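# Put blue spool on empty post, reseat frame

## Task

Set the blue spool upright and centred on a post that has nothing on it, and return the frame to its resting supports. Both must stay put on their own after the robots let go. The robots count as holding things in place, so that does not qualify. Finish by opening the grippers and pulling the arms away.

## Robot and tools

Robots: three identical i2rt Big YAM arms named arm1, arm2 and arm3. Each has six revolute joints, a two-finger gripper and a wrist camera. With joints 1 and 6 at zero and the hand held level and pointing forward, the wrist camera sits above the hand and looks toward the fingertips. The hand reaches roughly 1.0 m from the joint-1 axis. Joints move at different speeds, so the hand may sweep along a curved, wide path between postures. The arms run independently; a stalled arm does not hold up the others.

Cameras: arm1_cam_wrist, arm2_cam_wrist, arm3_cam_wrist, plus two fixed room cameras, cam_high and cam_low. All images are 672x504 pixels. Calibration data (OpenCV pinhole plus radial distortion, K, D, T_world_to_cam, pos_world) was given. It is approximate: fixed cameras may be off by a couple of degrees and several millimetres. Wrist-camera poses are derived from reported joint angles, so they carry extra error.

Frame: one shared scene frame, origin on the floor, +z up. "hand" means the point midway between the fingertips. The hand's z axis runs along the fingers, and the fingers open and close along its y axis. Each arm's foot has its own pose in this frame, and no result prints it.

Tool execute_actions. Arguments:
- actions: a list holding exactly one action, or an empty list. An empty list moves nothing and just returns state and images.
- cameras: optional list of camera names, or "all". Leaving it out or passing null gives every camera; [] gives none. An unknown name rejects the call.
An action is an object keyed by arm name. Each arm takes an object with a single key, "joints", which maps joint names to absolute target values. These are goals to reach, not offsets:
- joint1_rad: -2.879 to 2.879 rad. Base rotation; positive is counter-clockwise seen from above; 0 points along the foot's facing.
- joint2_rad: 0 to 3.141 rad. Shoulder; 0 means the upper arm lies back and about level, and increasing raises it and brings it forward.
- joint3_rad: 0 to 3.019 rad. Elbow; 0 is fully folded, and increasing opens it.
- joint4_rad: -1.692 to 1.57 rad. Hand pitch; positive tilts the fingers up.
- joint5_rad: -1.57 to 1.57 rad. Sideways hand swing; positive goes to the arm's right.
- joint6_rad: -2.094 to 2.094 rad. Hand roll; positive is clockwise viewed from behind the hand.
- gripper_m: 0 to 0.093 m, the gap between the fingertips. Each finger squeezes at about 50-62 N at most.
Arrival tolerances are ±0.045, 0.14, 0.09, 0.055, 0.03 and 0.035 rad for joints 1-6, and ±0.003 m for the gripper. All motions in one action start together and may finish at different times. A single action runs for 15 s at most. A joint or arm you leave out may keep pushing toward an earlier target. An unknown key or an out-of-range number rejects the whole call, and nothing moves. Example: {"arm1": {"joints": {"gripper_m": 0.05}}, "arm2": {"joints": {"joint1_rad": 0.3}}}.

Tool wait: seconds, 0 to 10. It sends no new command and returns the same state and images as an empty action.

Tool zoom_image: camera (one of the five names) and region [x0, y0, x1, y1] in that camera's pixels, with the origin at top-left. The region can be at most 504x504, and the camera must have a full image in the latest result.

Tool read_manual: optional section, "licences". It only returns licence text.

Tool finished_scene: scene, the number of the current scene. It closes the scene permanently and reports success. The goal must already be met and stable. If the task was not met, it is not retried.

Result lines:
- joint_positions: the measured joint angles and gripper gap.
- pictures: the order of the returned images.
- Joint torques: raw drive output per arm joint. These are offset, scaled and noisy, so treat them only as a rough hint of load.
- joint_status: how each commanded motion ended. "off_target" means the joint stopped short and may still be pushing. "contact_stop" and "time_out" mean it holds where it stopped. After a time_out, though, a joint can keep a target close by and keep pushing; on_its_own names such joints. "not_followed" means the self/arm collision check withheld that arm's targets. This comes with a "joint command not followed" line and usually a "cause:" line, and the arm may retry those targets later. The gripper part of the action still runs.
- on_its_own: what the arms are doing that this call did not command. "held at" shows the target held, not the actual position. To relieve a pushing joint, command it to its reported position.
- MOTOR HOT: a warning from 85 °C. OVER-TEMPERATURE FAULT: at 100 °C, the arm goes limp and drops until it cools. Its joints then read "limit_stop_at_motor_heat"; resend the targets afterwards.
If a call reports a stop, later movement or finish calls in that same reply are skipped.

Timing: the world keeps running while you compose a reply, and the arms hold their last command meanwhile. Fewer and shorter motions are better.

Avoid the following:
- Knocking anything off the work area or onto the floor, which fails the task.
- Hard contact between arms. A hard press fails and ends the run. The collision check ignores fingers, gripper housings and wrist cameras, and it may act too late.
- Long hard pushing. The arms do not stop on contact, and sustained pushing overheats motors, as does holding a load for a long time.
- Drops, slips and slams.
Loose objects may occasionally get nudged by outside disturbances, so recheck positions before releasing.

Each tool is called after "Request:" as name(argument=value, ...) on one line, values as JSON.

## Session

Request:
execute_actions(actions=[])

Scene clock: 0.00 s.
Joint torques (N m, as the arm reports them, + toward a larger angle): no reading
arm1.joint_positions: joint1_rad=-0.204 joint2_rad=+0.634 joint3_rad=+1.376 joint4_rad=-1.420 joint5_rad=-0.069 joint6_rad=-0.003 gripper_m=+0.095
arm1.joint_status: not commanded
arm1.hand: x=+1.2145 y=+0.0298 z=+1.2894 quat_wxyz=(+0.016, -0.902, +0.071, +0.426) (m; scene frame)
arm2.joint_positions: joint1_rad=+0.193 joint2_rad=+0.613 joint3_rad=+1.359 joint4_rad=-1.321 joint5_rad=+0.204 joint6_rad=-0.382 gripper_m=+0.095
arm2.joint_status: not commanded
arm2.hand: x=-0.6003 y=+1.0572 z=+1.3403 quat_wxyz=(-0.345, -0.245, -0.839, +0.342) (m; scene frame)
arm3.joint_positions: joint1_rad=-0.293 joint2_rad=+0.553 joint3_rad=+1.349 joint4_rad=-1.194 joint5_rad=-0.299 joint6_rad=+0.328 gripper_m=+0.095
arm3.joint_status: not commanded
arm3.hand: x=-0.5953 y=-1.0709 z=+1.3846 quat_wxyz=(-0.407, +0.251, -0.788, -0.389) (m; scene frame)
pictures: arm1_cam_wrist, arm2_cam_wrist, arm3_cam_wrist, cam_high, cam_low
camera_calibration (this result's frames):
arm1_cam_wrist: T_world_to_cam=[[0.152856, 0.98773, -0.0320111, -0.177135], [0.95349, -0.155917, -0.257966, -0.81597], [-0.259792, 0.00890935, -0.965623, 1.68356], [0, 0, 0, 1]] pos_world=[1.24247, 0.032738, 1.40952]
arm2_cam_wrist: T_world_to_cam=[[-0.636109, -0.654814, 0.408148, -0.239931], [-0.770702, 0.564712, -0.29516, -0.659417], [-0.0372112, -0.502314, -0.863884, 1.7942], [0, 0, 0, 1]] pos_world=[-0.594071, 1.11652, 1.45328]
arm3_cam_wrist: T_world_to_cam=[[0.714715, -0.569785, -0.405619, 0.378612], [-0.697644, -0.539522, -0.471391, -0.335436], [0.0497508, 0.619888, -0.783111, 1.9005], [0, 0, 0, 1]] pos_world=[-0.599167, -1.14335, 1.48376]
Images, in order (width x height): arm1_cam_wrist 672x504, arm2_cam_wrist 672x504, arm3_cam_wrist 672x504, cam_high 672x504, cam_low 672x504.

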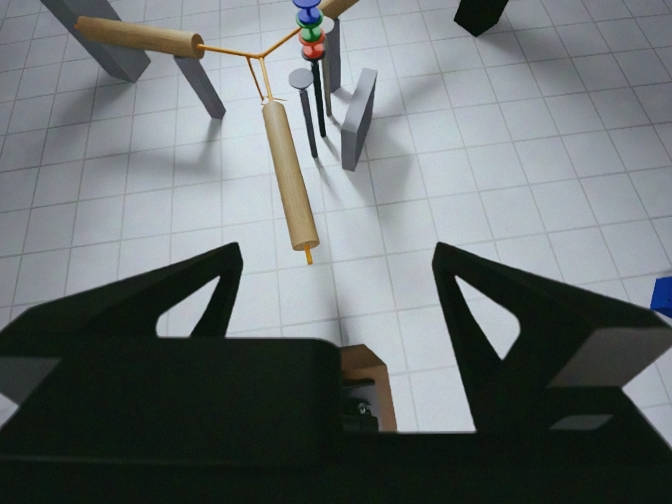

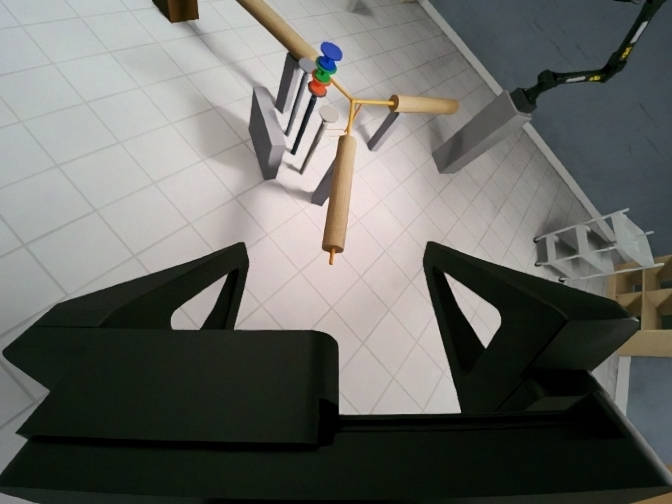

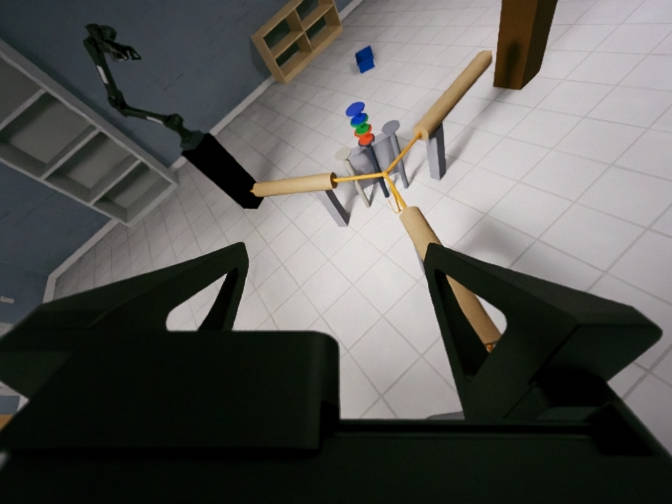

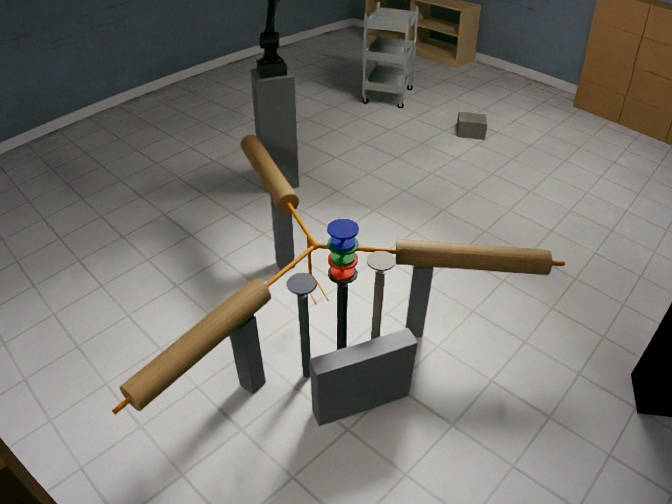

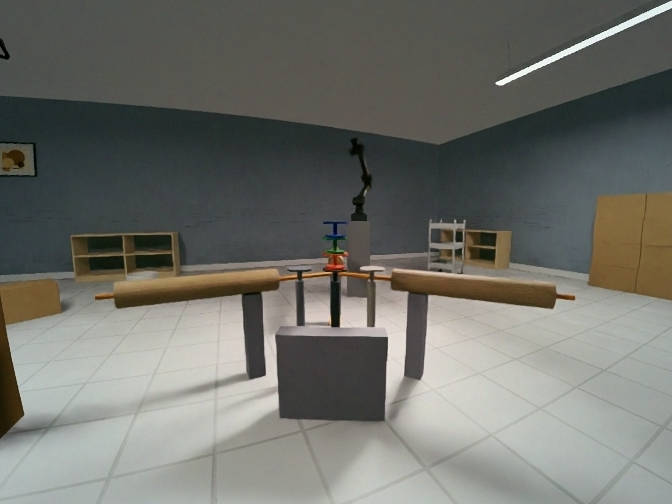

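Request:
execute_actions(actions=[{"arm1":{"joints":{"joint1_rad":0.091,"joint2_rad":2.113,"joint3_rad":1.106,"joint4_rad":-0.564,"joint5_rad":0,"joint6_rad":-0.031,"gripper_m":0.07}},"arm2":{"joints":{"joint1_rad":-0.39,"joint2_rad":2.475,"joint3_rad":1.748,"joint4_rad":-0.844,"joint5_rad":0,"joint6_rad":-0.5,"gripper_m":0.07}},"arm3":{"joints":{"joint1_rad":-0.59,"joint2_rad":2.104,"joint3_rad":0.762,"joint4_rad":-0.22,"joint5_rad":0,"joint6_rad":-0.735,"gripper_m":0.07}}}])

Request:
zoom_image(camera="cam_high", region=[240, 190, 460, 355])

Request:
zoom_image(camera="cam_low", region=[250, 210, 430, 345])

Scene clock: 19.90 s.
Joint torques (N m, as the arm reports them, + toward a larger angle): arm1=[  1.16 -13.01   4.23   0.06  -0.01  -0.01] | arm2=[  0.69 -25.3    9.63  -0.06  -0.2   -0.04] | arm3=[ -0.3  -11.01   2.32   1.16   0.02  -0.13]
arm1.joint_positions: joint1_rad=+0.084 joint2_rad=+2.111 joint3_rad=+1.106 joint4_rad=-0.573 joint5_rad=+0.000 joint6_rad=-0.024 gripper_m=+0.070
arm1.joint_status: all done
arm1.hand: x=+0.9763 y=-0.0422 z=+0.6235 quat_wxyz=(+0.003, -0.998, -0.058, -0.011) (m; scene frame)
arm2.joint_positions: joint1_rad=-0.387 joint2_rad=+2.470 joint3_rad=+1.726 joint4_rad=-0.842 joint5_rad=+0.002 joint6_rad=-0.491 gripper_m=+0.070
arm2.joint_status: all done
arm2.hand: x=-0.6216 y=+0.6262 z=+0.6157 quat_wxyz=(-0.001, -0.444, -0.896, -0.010) (m; scene frame)
arm3.joint_positions: joint1_rad=-0.583 joint2_rad=+2.106 joint3_rad=+0.758 joint4_rad=-0.237 joint5_rad=-0.002 joint6_rad=-0.727 gripper_m=+0.070
arm3.joint_status: all done
arm3.hand: x=-0.4074 y=-1.0988 z=+0.6196 quat_wxyz=(+0.006, +0.558, -0.830, -0.004) (m; scene frame)
pictures: arm1_cam_wrist, arm2_cam_wrist, arm3_cam_wrist, cam_high, cam_low
camera_calibration (this result's frames):
arm1_cam_wrist: T_world_to_cam=[[-0.10751, 0.994104, 0.0140786, 0.13481], [0.797346, 0.0777555, 0.598493, -1.1436], [0.59387, 0.0755698, -0.801004, 0.0460425], [0, 0, 0, 1]] pos_world=[0.898994, -0.0485739, 0.719418]
arm2_cam_wrist: T_world_to_cam=[[-0.788468, -0.614492, -0.0267735, -0.0921494], [-0.510127, 0.628996, 0.586629, -1.06757], [-0.343639, 0.476197, -0.809413, 0.114179], [0, 0, 0, 1]] pos_world=[-0.578019, 0.560503, 0.716221]
arm3_cam_wrist: T_world_to_cam=[[0.927614, -0.373173, -0.0165498, -0.020122], [-0.294241, -0.757266, 0.58307, -1.30826], [-0.230119, -0.535994, -0.812253, -0.0567066], [0, 0, 0, 1]] pos_world=[-0.379328, -1.02861, 0.716416]
Images, in order (width x height): arm1_cam_wrist 672x504, arm2_cam_wrist 672x504, arm3_cam_wrist 672x504, cam_high 672x504, cam_low 672x504.

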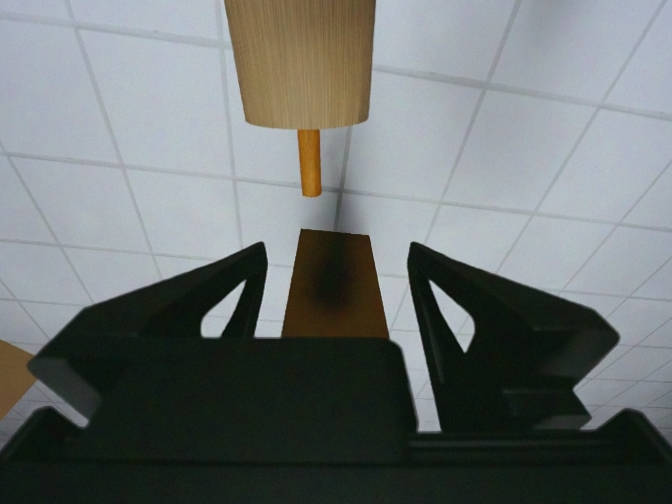

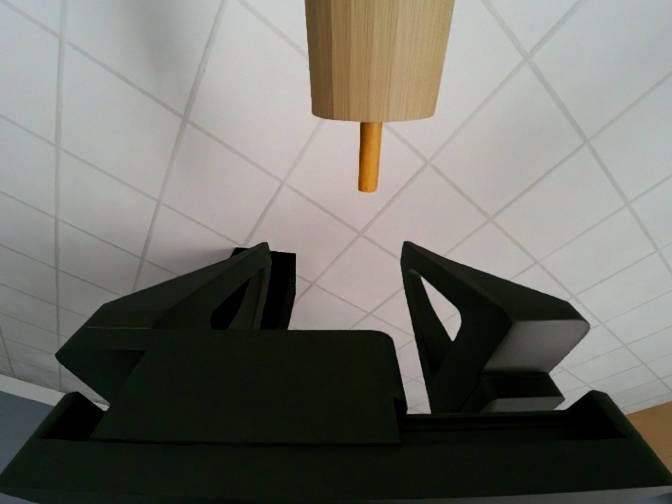

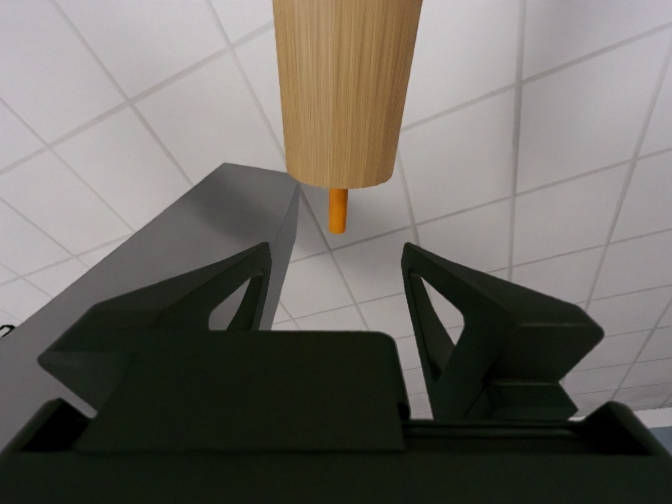

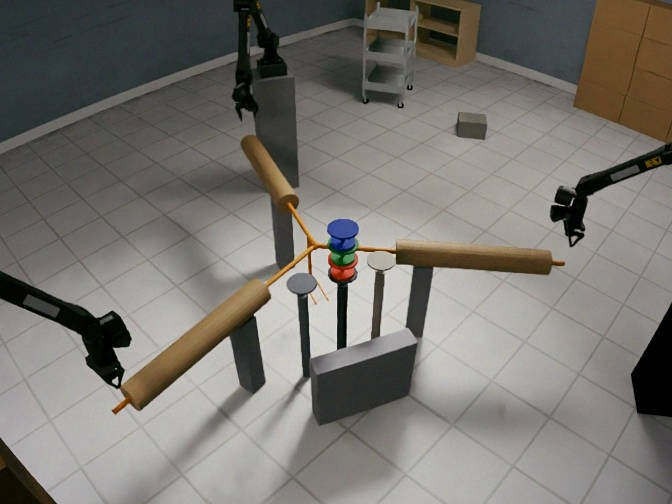

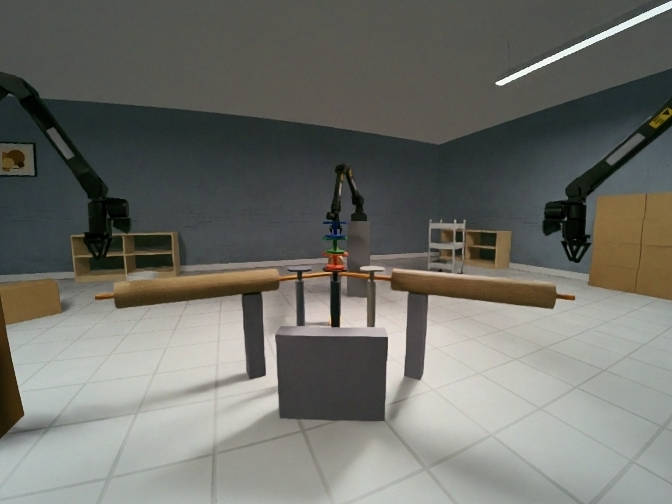

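Region (240, 190, 460, 355) of cam_high's 672x504 image, scaled by 2.291, with more detail than that image has; it fills the top 378 rows of this view, and the rest is white.

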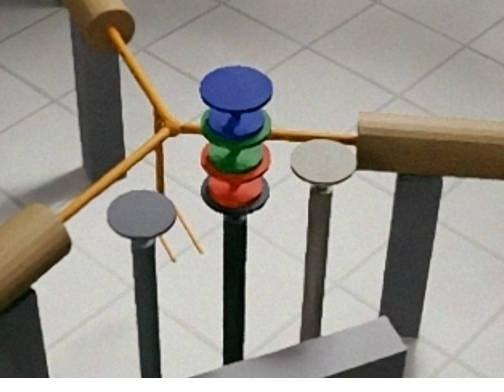

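Region (250, 210, 430, 345) of cam_low's 672x504 image, scaled by 2.800, with more detail than that image has; it fills the top 378 rows of this view, and the rest is white.

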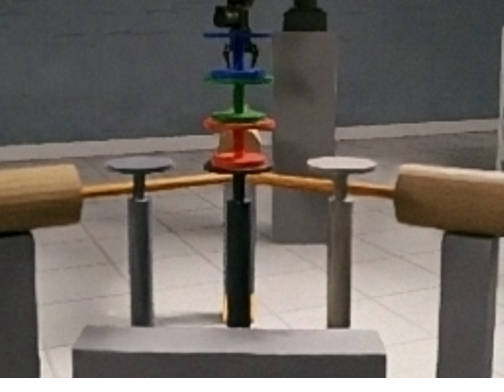

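Request:
execute_actions(actions=[{"arm1":{"joints":{"joint1_rad":0.167,"joint2_rad":2.251,"joint3_rad":1.13,"joint4_rad":-0.435,"joint6_rad":0.04}},"arm2":{"joints":{"joint1_rad":-0.4,"joint2_rad":2.604,"joint3_rad":1.845,"joint4_rad":-0.785}},"arm3":{"joints":{"joint1_rad":-0.645,"joint2_rad":2.286,"joint3_rad":0.72,"joint4_rad":0,"joint6_rad":-0.79}}}], cameras=[])

Request:
execute_actions(actions=[{"arm1":{"joints":{"joint2_rad":2.412,"joint3_rad":1.19,"joint4_rad":-0.33}},"arm2":{"joints":{"joint2_rad":2.742,"joint3_rad":1.925,"joint4_rad":-0.73}},"arm3":{"joints":{"joint2_rad":2.495,"joint3_rad":0.81,"joint4_rad":0.11}}}])

Request:
zoom_image(camera="cam_low", region=[510, 240, 610, 315])

Request:
zoom_image(camera="cam_low", region=[60, 240, 160, 315])

Scene clock: 46.33 s.
Joint torques (N m, as the arm reports them, + toward a larger angle): arm1=[  0.55 -13.87   4.74   0.05  -0.01   0.16] | arm2=[ -0.2  -25.44  10.03   0.28  -0.2   -0.04] | arm3=[ -0.3  -11.22   0.45   1.14   0.02  -0.13]
arm1.joint_positions: joint1_rad=+0.171 joint2_rad=+2.254 joint3_rad=+1.110 joint4_rad=-0.444 joint5_rad=+0.000 joint6_rad=+0.032 gripper_m=+0.070
arm1.joint_status: all done
arm1.hand: x=+0.9932 y=-0.0809 z=+0.5590 quat_wxyz=(+0.004, -0.997, -0.073, -0.017) (m; scene frame)
arm2.joint_positions: joint1_rad=-0.387 joint2_rad=+2.592 joint3_rad=+1.817 joint4_rad=-0.790 joint5_rad=+0.002 joint6_rad=-0.491 gripper_m=+0.070
arm2.joint_status: all done
arm2.hand: x=-0.6182 y=+0.6096 z=+0.5649 quat_wxyz=(-0.007, -0.444, -0.896, -0.001) (m; scene frame)
arm3.joint_positions: joint1_rad=-0.639 joint2_rad=+2.295 joint3_rad=+0.717 joint4_rad=-0.016 joint5_rad=-0.002 joint6_rad=-0.782 gripper_m=+0.070
arm3.joint_status: all done
arm3.hand: x=-0.4353 y=-1.1315 z=+0.5577 quat_wxyz=(+0.010, +0.558, -0.830, -0.006) (m; scene frame)
pictures: none
No camera images: the call's "cameras" was empty. Leave "cameras" out to get every camera's image.

Scene clock: 47.73 s.
Joint torques (N m, as the arm reports them, + toward a larger angle): arm1=[  0.38 -14.42   3.19  -0.07  -0.02   0.17] | arm2=[ -0.17 -26.43   9.04   0.28  -0.2   -0.03] | arm3=[ -0.27 -11.36  -0.46   0.98   0.06  -0.11]
arm1.joint_positions: joint1_rad=+0.171 joint2_rad=+2.411 joint3_rad=+1.183 joint4_rad=-0.335 joint5_rad=+0.000 joint6_rad=+0.033 gripper_m=+0.070
arm1.joint_status: all done
arm1.hand: x=+0.9823 y=-0.0825 z=+0.4980 quat_wxyz=(+0.003, -0.997, -0.073, -0.004) (m; scene frame)
arm2.joint_positions: joint1_rad=-0.387 joint2_rad=+2.738 joint3_rad=+1.903 joint4_rad=-0.734 joint5_rad=+0.002 joint6_rad=-0.491 gripper_m=+0.070
arm2.joint_status: all done
arm2.hand: x=-0.6174 y=+0.6109 z=+0.4953 quat_wxyz=(-0.006, -0.444, -0.896, -0.003) (m; scene frame)
arm3.joint_positions: joint1_rad=-0.639 joint2_rad=+2.502 joint3_rad=+0.808 joint4_rad=+0.097 joint5_rad=-0.003 joint6_rad=-0.784 gripper_m=+0.070
arm3.joint_status: all done
arm3.hand: x=-0.4374 y=-1.1320 z=+0.4935 quat_wxyz=(+0.011, +0.558, -0.830, -0.006) (m; scene frame)
pictures: arm1_cam_wrist, arm2_cam_wrist, arm3_cam_wrist, cam_high, cam_low
camera_calibration (this result's frames):
arm1_cam_wrist: T_world_to_cam=[[-0.137299, 0.990439, 0.0133843, 0.206576], [0.802969, 0.103378, 0.586987, -1.06777], [0.579991, 0.0913396, -0.809486, -0.0358958], [0, 0, 0, 1]] pos_world=[0.906568, -0.0909381, 0.594945]
arm2_cam_wrist: T_world_to_cam=[[-0.788325, -0.614981, -0.0185065, -0.105134], [-0.511797, 0.638769, 0.574489, -0.986143], [-0.341478, 0.462355, -0.818303, 0.0396064], [0, 0, 0, 1]] pos_world=[-0.57406, 0.546951, 0.596993]
arm3_cam_wrist: T_world_to_cam=[[0.927678, -0.372493, -0.0257316, -0.00145014], [-0.28727, -0.756059, 0.588091, -1.26676], [-0.238514, -0.538168, -0.808385, -0.191786], [0, 0, 0, 1]] pos_world=[-0.408299, -1.0615, 0.589895]
Images, in order (width x height): arm1_cam_wrist 672x504, arm2_cam_wrist 672x504, arm3_cam_wrist 672x504, cam_high 672x504, cam_low 672x504.

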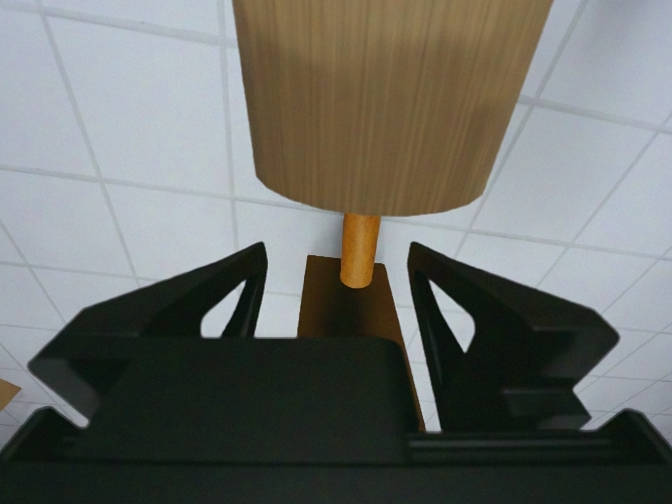

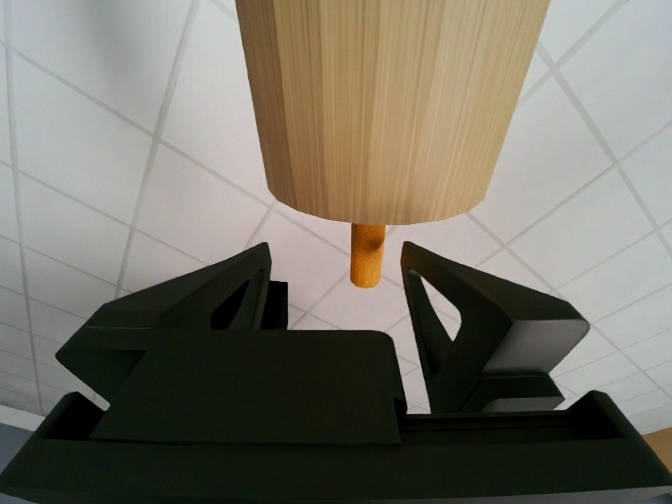

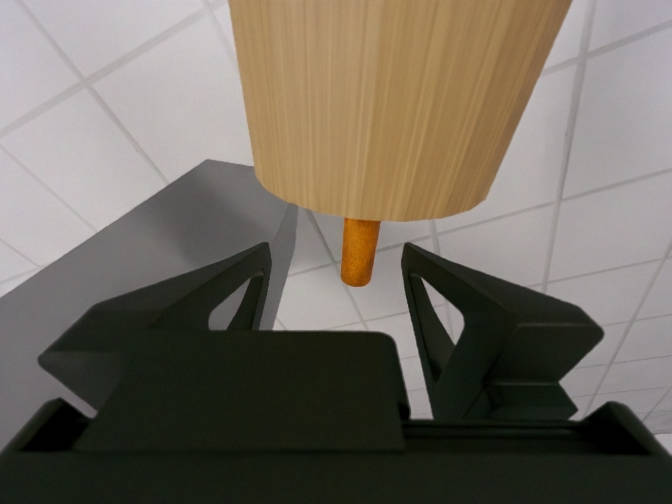

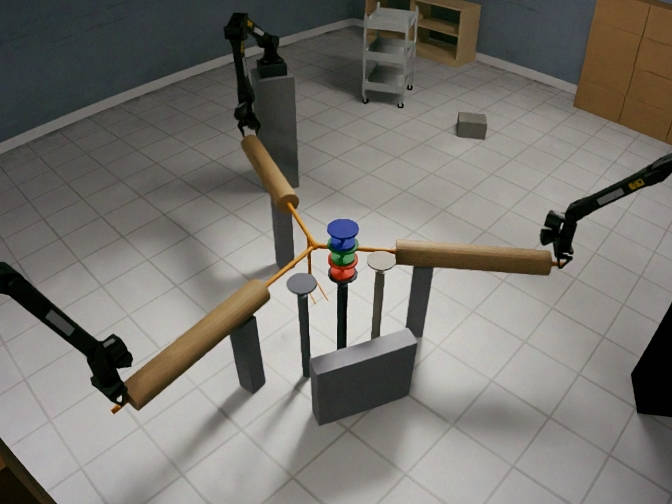

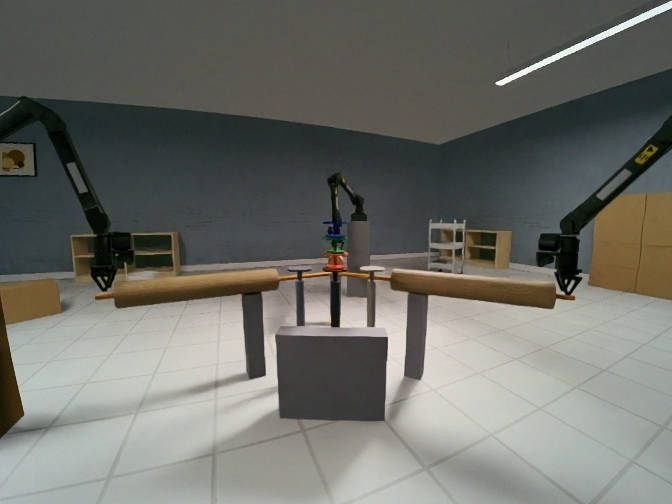

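Region (510, 240, 610, 315) of cam_low's 672x504 image, scaled by 5.040, with more detail than that image has; it fills the top 378 rows of this view, and the rest is white.

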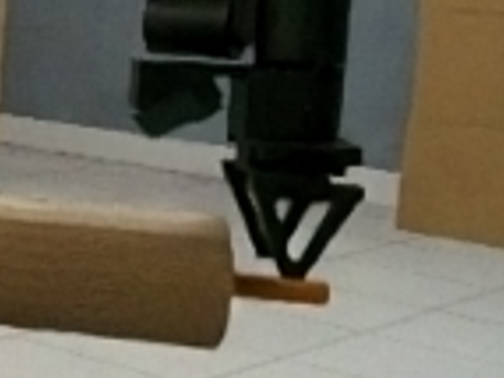

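Region (60, 240, 160, 315) of cam_low's 672x504 image, scaled by 5.040, with more detail than that image has; it fills the top 378 rows of this view, and the rest is white.

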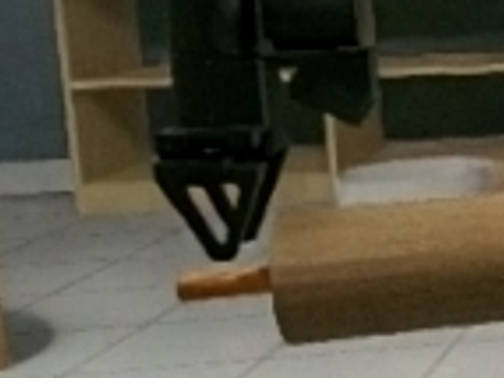

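Request:
execute_actions(actions=[{"arm1":{"joints":{"joint1_rad":0.148,"joint2_rad":2.49,"joint3_rad":1.23,"joint4_rad":-0.297,"joint6_rad":0.015}},"arm2":{"joints":{"joint1_rad":-0.42,"joint2_rad":2.83,"joint3_rad":2.02,"joint4_rad":-0.75,"joint6_rad":-0.52}},"arm3":{"joints":{"joint1_rad":-0.665,"joint2_rad":2.577,"joint3_rad":0.87,"joint4_rad":0.15,"joint6_rad":-0.8}}}])

Request:
zoom_image(camera="cam_low", region=[510, 240, 610, 315])

Request:
zoom_image(camera="cam_low", region=[60, 240, 160, 315])

Scene clock: 60.50 s.
Joint torques (N m, as the arm reports them, + toward a larger angle): arm1=[ -0.35 -13.38   3.51  -0.05  -0.01  -0.01] | arm2=[  0.43 -25.09  10.36  -0.23  -0.2   -0.02] | arm3=[ -0.83 -10.79  -0.79   1.06   0.04  -0.12]
arm1.joint_positions: joint1_rad=+0.160 joint2_rad=+2.476 joint3_rad=+1.214 joint4_rad=-0.304 joint5_rad=+0.000 joint6_rad=+0.022 gripper_m=+0.070
arm1.joint_status: all done
arm1.hand: x=+0.9825 y=-0.0771 z=+0.4720 quat_wxyz=(+0.003, -0.997, -0.073, -0.006) (m; scene frame)
arm2.joint_positions: joint1_rad=-0.412 joint2_rad=+2.804 joint3_rad=+1.984 joint4_rad=-0.743 joint5_rad=+0.002 joint6_rad=-0.511 gripper_m=+0.070
arm2.joint_status: all done
arm2.hand: x=-0.6320 y=+0.5984 z=+0.4736 quat_wxyz=(-0.007, -0.446, -0.895, +0.000) (m; scene frame)
arm3.joint_positions: joint1_rad=-0.651 joint2_rad=+2.569 joint3_rad=+0.873 joint4_rad=+0.137 joint5_rad=-0.002 joint6_rad=-0.792 gripper_m=+0.070
arm3.joint_status: all done
arm3.hand: x=-0.4182 y=-1.1283 z=+0.4699 quat_wxyz=(-0.007, +0.557, -0.831, -0.002) (m; scene frame)
pictures: arm1_cam_wrist, arm2_cam_wrist, arm3_cam_wrist, cam_high, cam_low
camera_calibration (this result's frames):
arm1_cam_wrist: T_world_to_cam=[[-0.136947, 0.990486, 0.0135622, 0.20121], [0.801251, 0.102712, 0.589446, -1.0528], [0.582445, 0.0915893, -0.807694, -0.0607421], [0, 0, 0, 1]] pos_world=[0.906491, -0.085598, 0.568778]
arm2_cam_wrist: T_world_to_cam=[[-0.791634, -0.61079, -0.0158587, -0.130616], [-0.508704, 0.6445, 0.570824, -0.972866], [-0.338433, 0.45995, -0.82092, 0.0272841], [0, 0, 0, 1]] pos_world=[-0.589067, 0.534684, 0.575661]
arm3_cam_wrist: T_world_to_cam=[[0.926745, -0.375689, 0.00138512, -0.0352073], [-0.31012, -0.762909, 0.567271, -1.25206], [-0.21206, -0.526145, -0.82353, -0.172532], [0, 0, 0, 1]] pos_world=[-0.392247, -1.05921, 0.568219]
Images, in order (width x height): arm1_cam_wrist 672x504, arm2_cam_wrist 672x504, arm3_cam_wrist 672x504, cam_high 672x504, cam_low 672x504.

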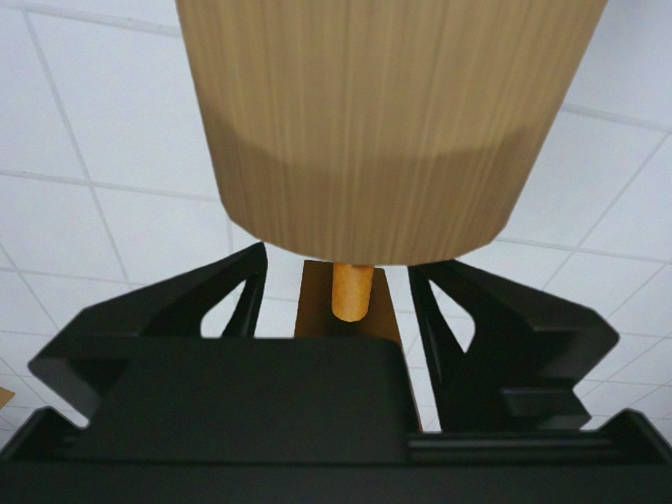

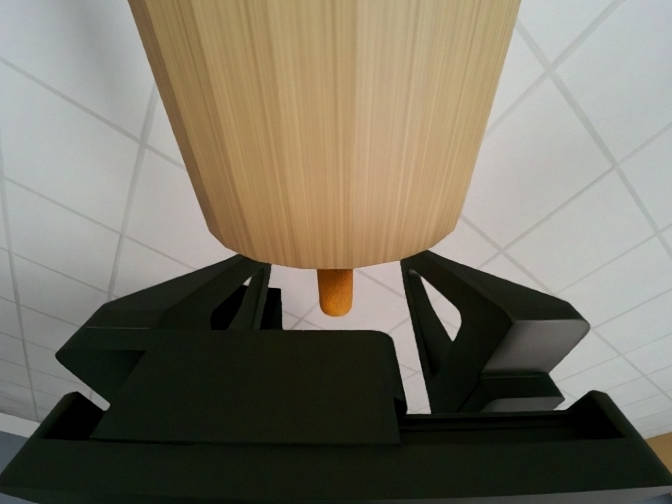

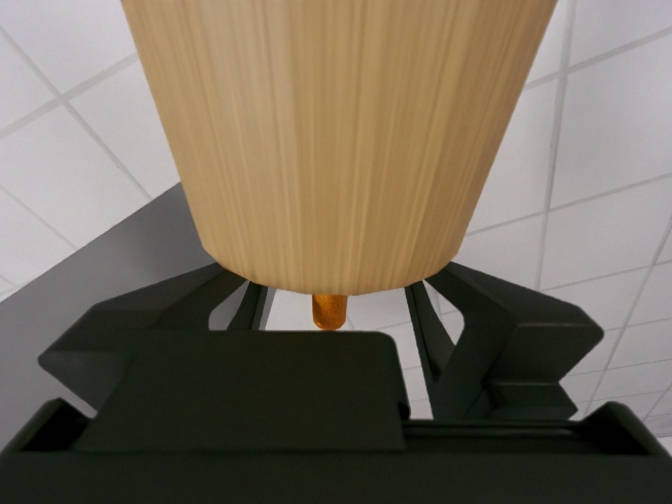

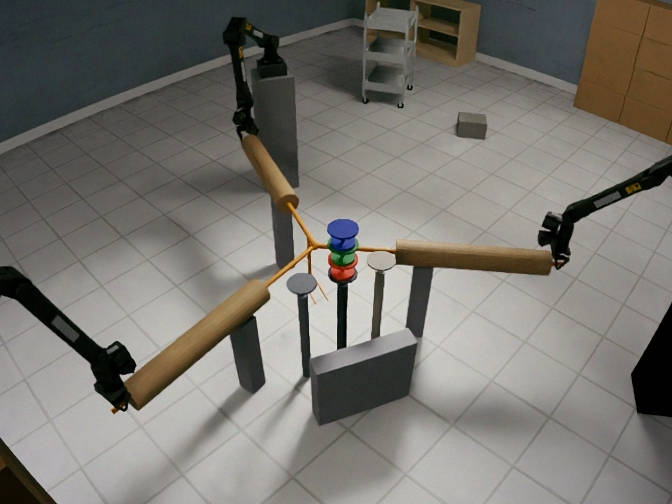

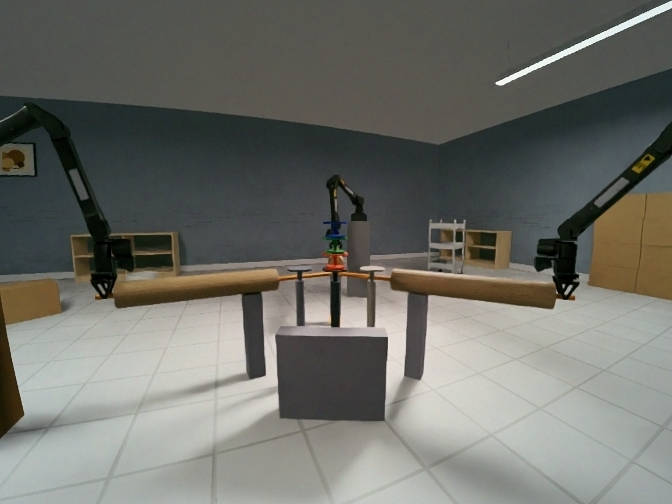

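Region (510, 240, 610, 315) of cam_low's 672x504 image, scaled by 5.040, with more detail than that image has; it fills the top 378 rows of this view, and the rest is white.

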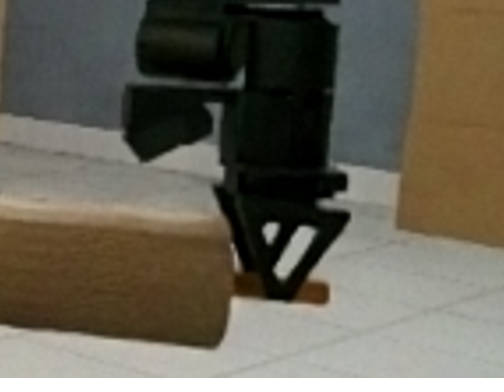

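Region (60, 240, 160, 315) of cam_low's 672x504 image, scaled by 5.040, with more detail than that image has; it fills the top 378 rows of this view, and the rest is white.

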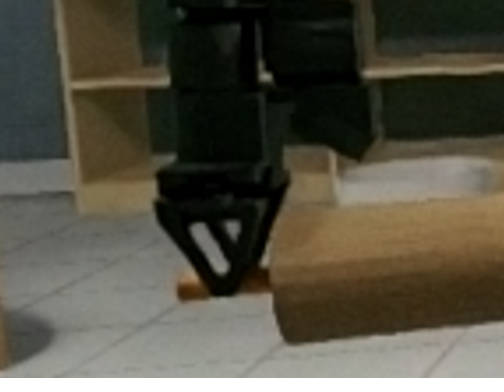

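Another ~1.3 cm down using q2 (also backs off slightly).

Request:
execute_actions(actions=[{"arm1":{"joints":{"joint1_rad":0.132,"joint2_rad":2.515,"joint4_rad":-0.27}},"arm2":{"joints":{"joint2_rad":2.855,"joint4_rad":-0.72}},"arm3":{"joints":{"joint1_rad":-0.63,"joint2_rad":2.61,"joint4_rad":0.175}}}], cameras=[])

Request:
execute_actions(actions=[{"arm1":{"joints":{"gripper_m":0}},"arm2":{"joints":{"gripper_m":0}},"arm3":{"joints":{"gripper_m":0}}}])

Scene clock: 66.43 s.
Joint torques (N m, as the arm reports them, + toward a larger angle): arm1=[ -0.15 -12.57   3.48   0.15  -0.01   0.  ] | arm2=[  0.44 -24.53  10.14   0.6   -0.21  -0.03] | arm3=[  1.12 -10.68  -1.1    1.19   0.02  -0.13]
arm1.joint_positions: joint1_rad=+0.142 joint2_rad=+2.494 joint3_rad=+1.214 joint4_rad=-0.280 joint5_rad=+0.000 joint6_rad=+0.022 gripper_m=+0.070
arm1.joint_status: all done
arm1.hand: x=+0.9829 y=-0.0684 z=+0.4643 quat_wxyz=(+0.003, -0.998, -0.064, -0.002) (m; scene frame)
arm2.joint_positions: joint1_rad=-0.412 joint2_rad=+2.828 joint3_rad=+1.984 joint4_rad=-0.730 joint5_rad=+0.002 joint6_rad=-0.511 gripper_m=+0.070
arm2.joint_status: all done
arm2.hand: x=-0.6329 y=+0.6064 z=+0.4585 quat_wxyz=(-0.004, -0.446, -0.895, -0.005) (m; scene frame)
arm3.joint_positions: joint1_rad=-0.646 joint2_rad=+2.601 joint3_rad=+0.873 joint4_rad=+0.158 joint5_rad=-0.002 joint6_rad=-0.792 gripper_m=+0.070
arm3.joint_status: all done
arm3.hand: x=-0.4283 y=-1.1305 z=+0.4602 quat_wxyz=(-0.002, +0.559, -0.829, -0.004) (m; scene frame)
pictures: none
No camera images: the call's "cameras" was empty. Leave "cameras" out to get every camera's image.

Scene clock: 67.10 s.
Joint torques (N m, as the arm reports them, + toward a larger angle): arm1=[ -0.22 -12.73   3.46   0.05   0.19  -0.01] | arm2=[  0.43 -24.82  10.15   0.57  -0.31   0.03] | arm3=[  1.14 -10.54  -1.09   1.01  -0.11  -0.23]
arm1.joint_positions: joint1_rad=+0.142 joint2_rad=+2.494 joint3_rad=+1.215 joint4_rad=-0.278 joint5_rad=-0.005 joint6_rad=+0.022 gripper_m=+0.019
arm1.joint_status: gripper_m off_target (ended at +0.019, target +0.000)
arm1.hand: x=+0.9823 y=-0.0693 z=+0.4642 quat_wxyz=(+0.000, -0.998, -0.064, -0.001) (m; scene frame)
arm2.joint_positions: joint1_rad=-0.413 joint2_rad=+2.828 joint3_rad=+1.984 joint4_rad=-0.730 joint5_rad=+0.005 joint6_rad=-0.517 gripper_m=+0.019
arm2.joint_status: gripper_m off_target (ended at +0.019, target +0.000)
arm2.hand: x=-0.6338 y=+0.6063 z=+0.4585 quat_wxyz=(-0.003, -0.444, -0.896, -0.004) (m; scene frame)
arm3.joint_positions: joint1_rad=-0.646 joint2_rad=+2.601 joint3_rad=+0.874 joint4_rad=+0.163 joint5_rad=+0.001 joint6_rad=-0.782 gripper_m=+0.019
arm3.joint_status: gripper_m off_target (ended at +0.019, target +0.000)
arm3.hand: x=-0.4261 y=-1.1302 z=+0.4601 quat_wxyz=(-0.004, +0.555, -0.832, -0.001) (m; scene frame)
pictures: arm1_cam_wrist, arm2_cam_wrist, arm3_cam_wrist, cam_high, cam_low
camera_calibration (this result's frames):
arm1_cam_wrist: T_world_to_cam=[[-0.119089, 0.992843, 0.00900072, 0.178205], [0.807946, 0.091634, 0.582088, -1.05274], [0.577097, 0.0765922, -0.813076, -0.0609673], [0, 0, 0, 1]] pos_world=[0.90696, -0.0757933, 0.561609]
arm2_cam_wrist: T_world_to_cam=[[-0.788572, -0.614647, -0.0190624, -0.121723], [-0.509603, 0.635826, 0.57968, -0.969632], [-0.344178, 0.466834, -0.814621, -0.0000570786], [0, 0, 0, 1]] pos_world=[-0.590135, 0.541727, 0.55971]
arm3_cam_wrist: T_world_to_cam=[[0.924723, -0.38064, 0.000712457, -0.0347812], [-0.312688, -0.758572, 0.57166, -1.2486], [-0.217056, -0.52885, -0.82049, -0.189894], [0, 0, 0, 1]] pos_world=[-0.399478, -1.06082, 0.557996]
Images, in order (width x height): arm1_cam_wrist 672x504, arm2_cam_wrist 672x504, arm3_cam_wrist 672x504, cam_high 672x504, cam_low 672x504.

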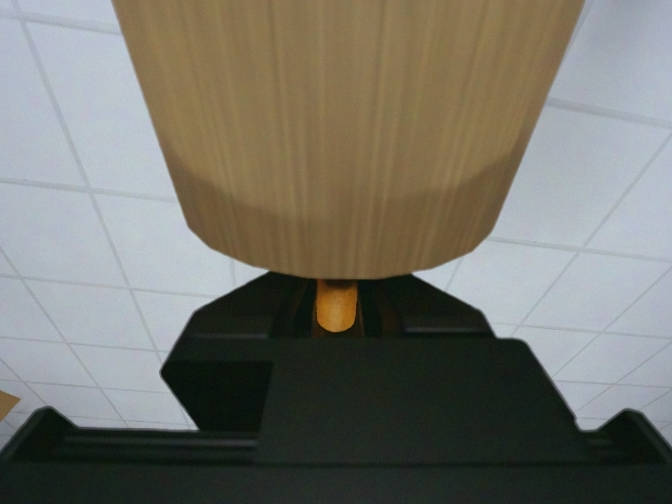

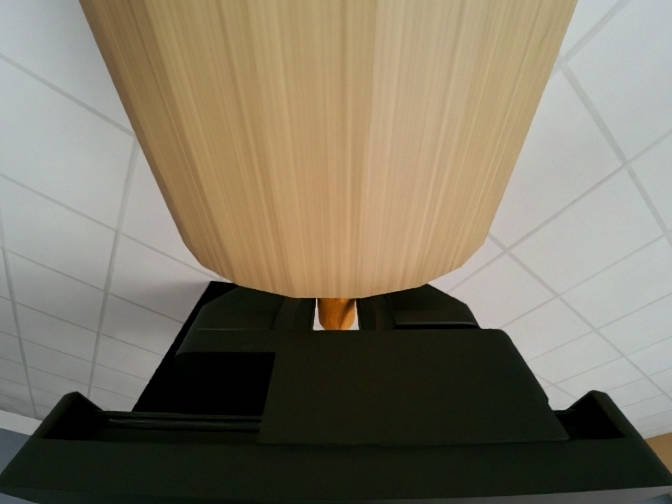

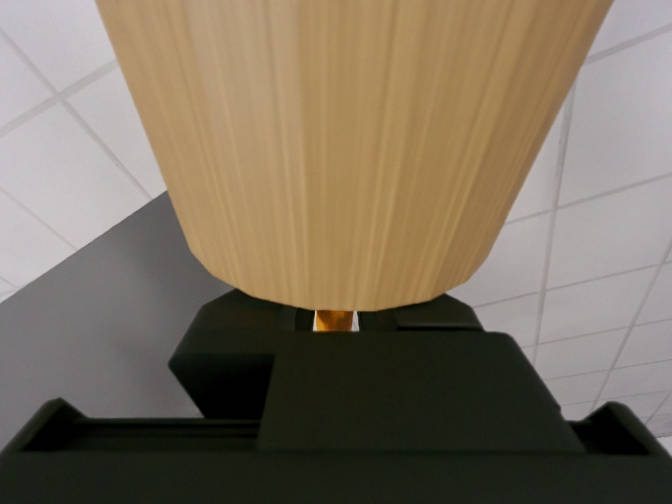

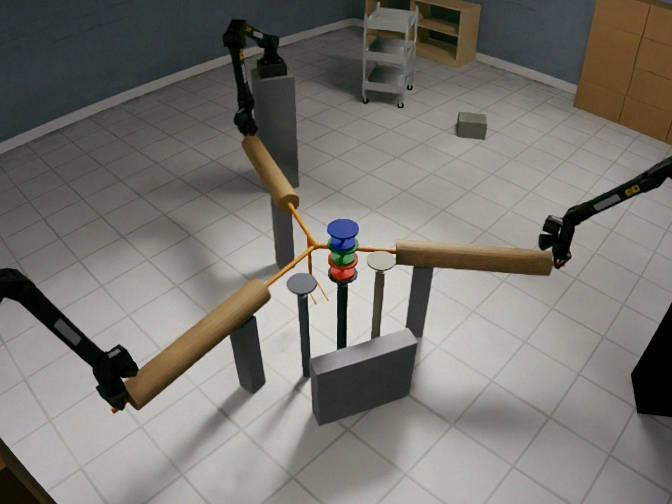

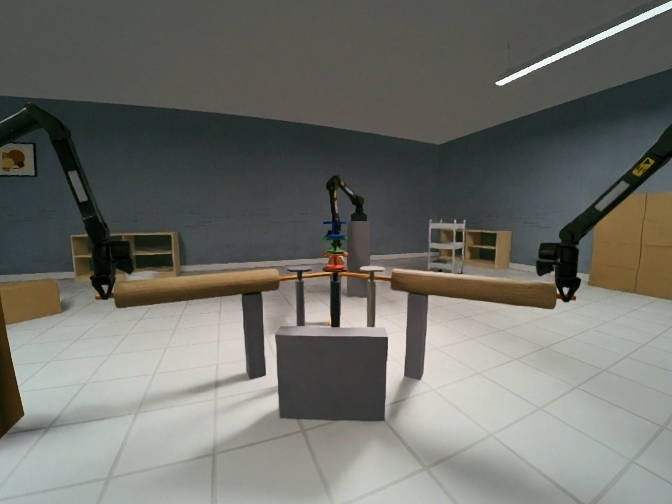

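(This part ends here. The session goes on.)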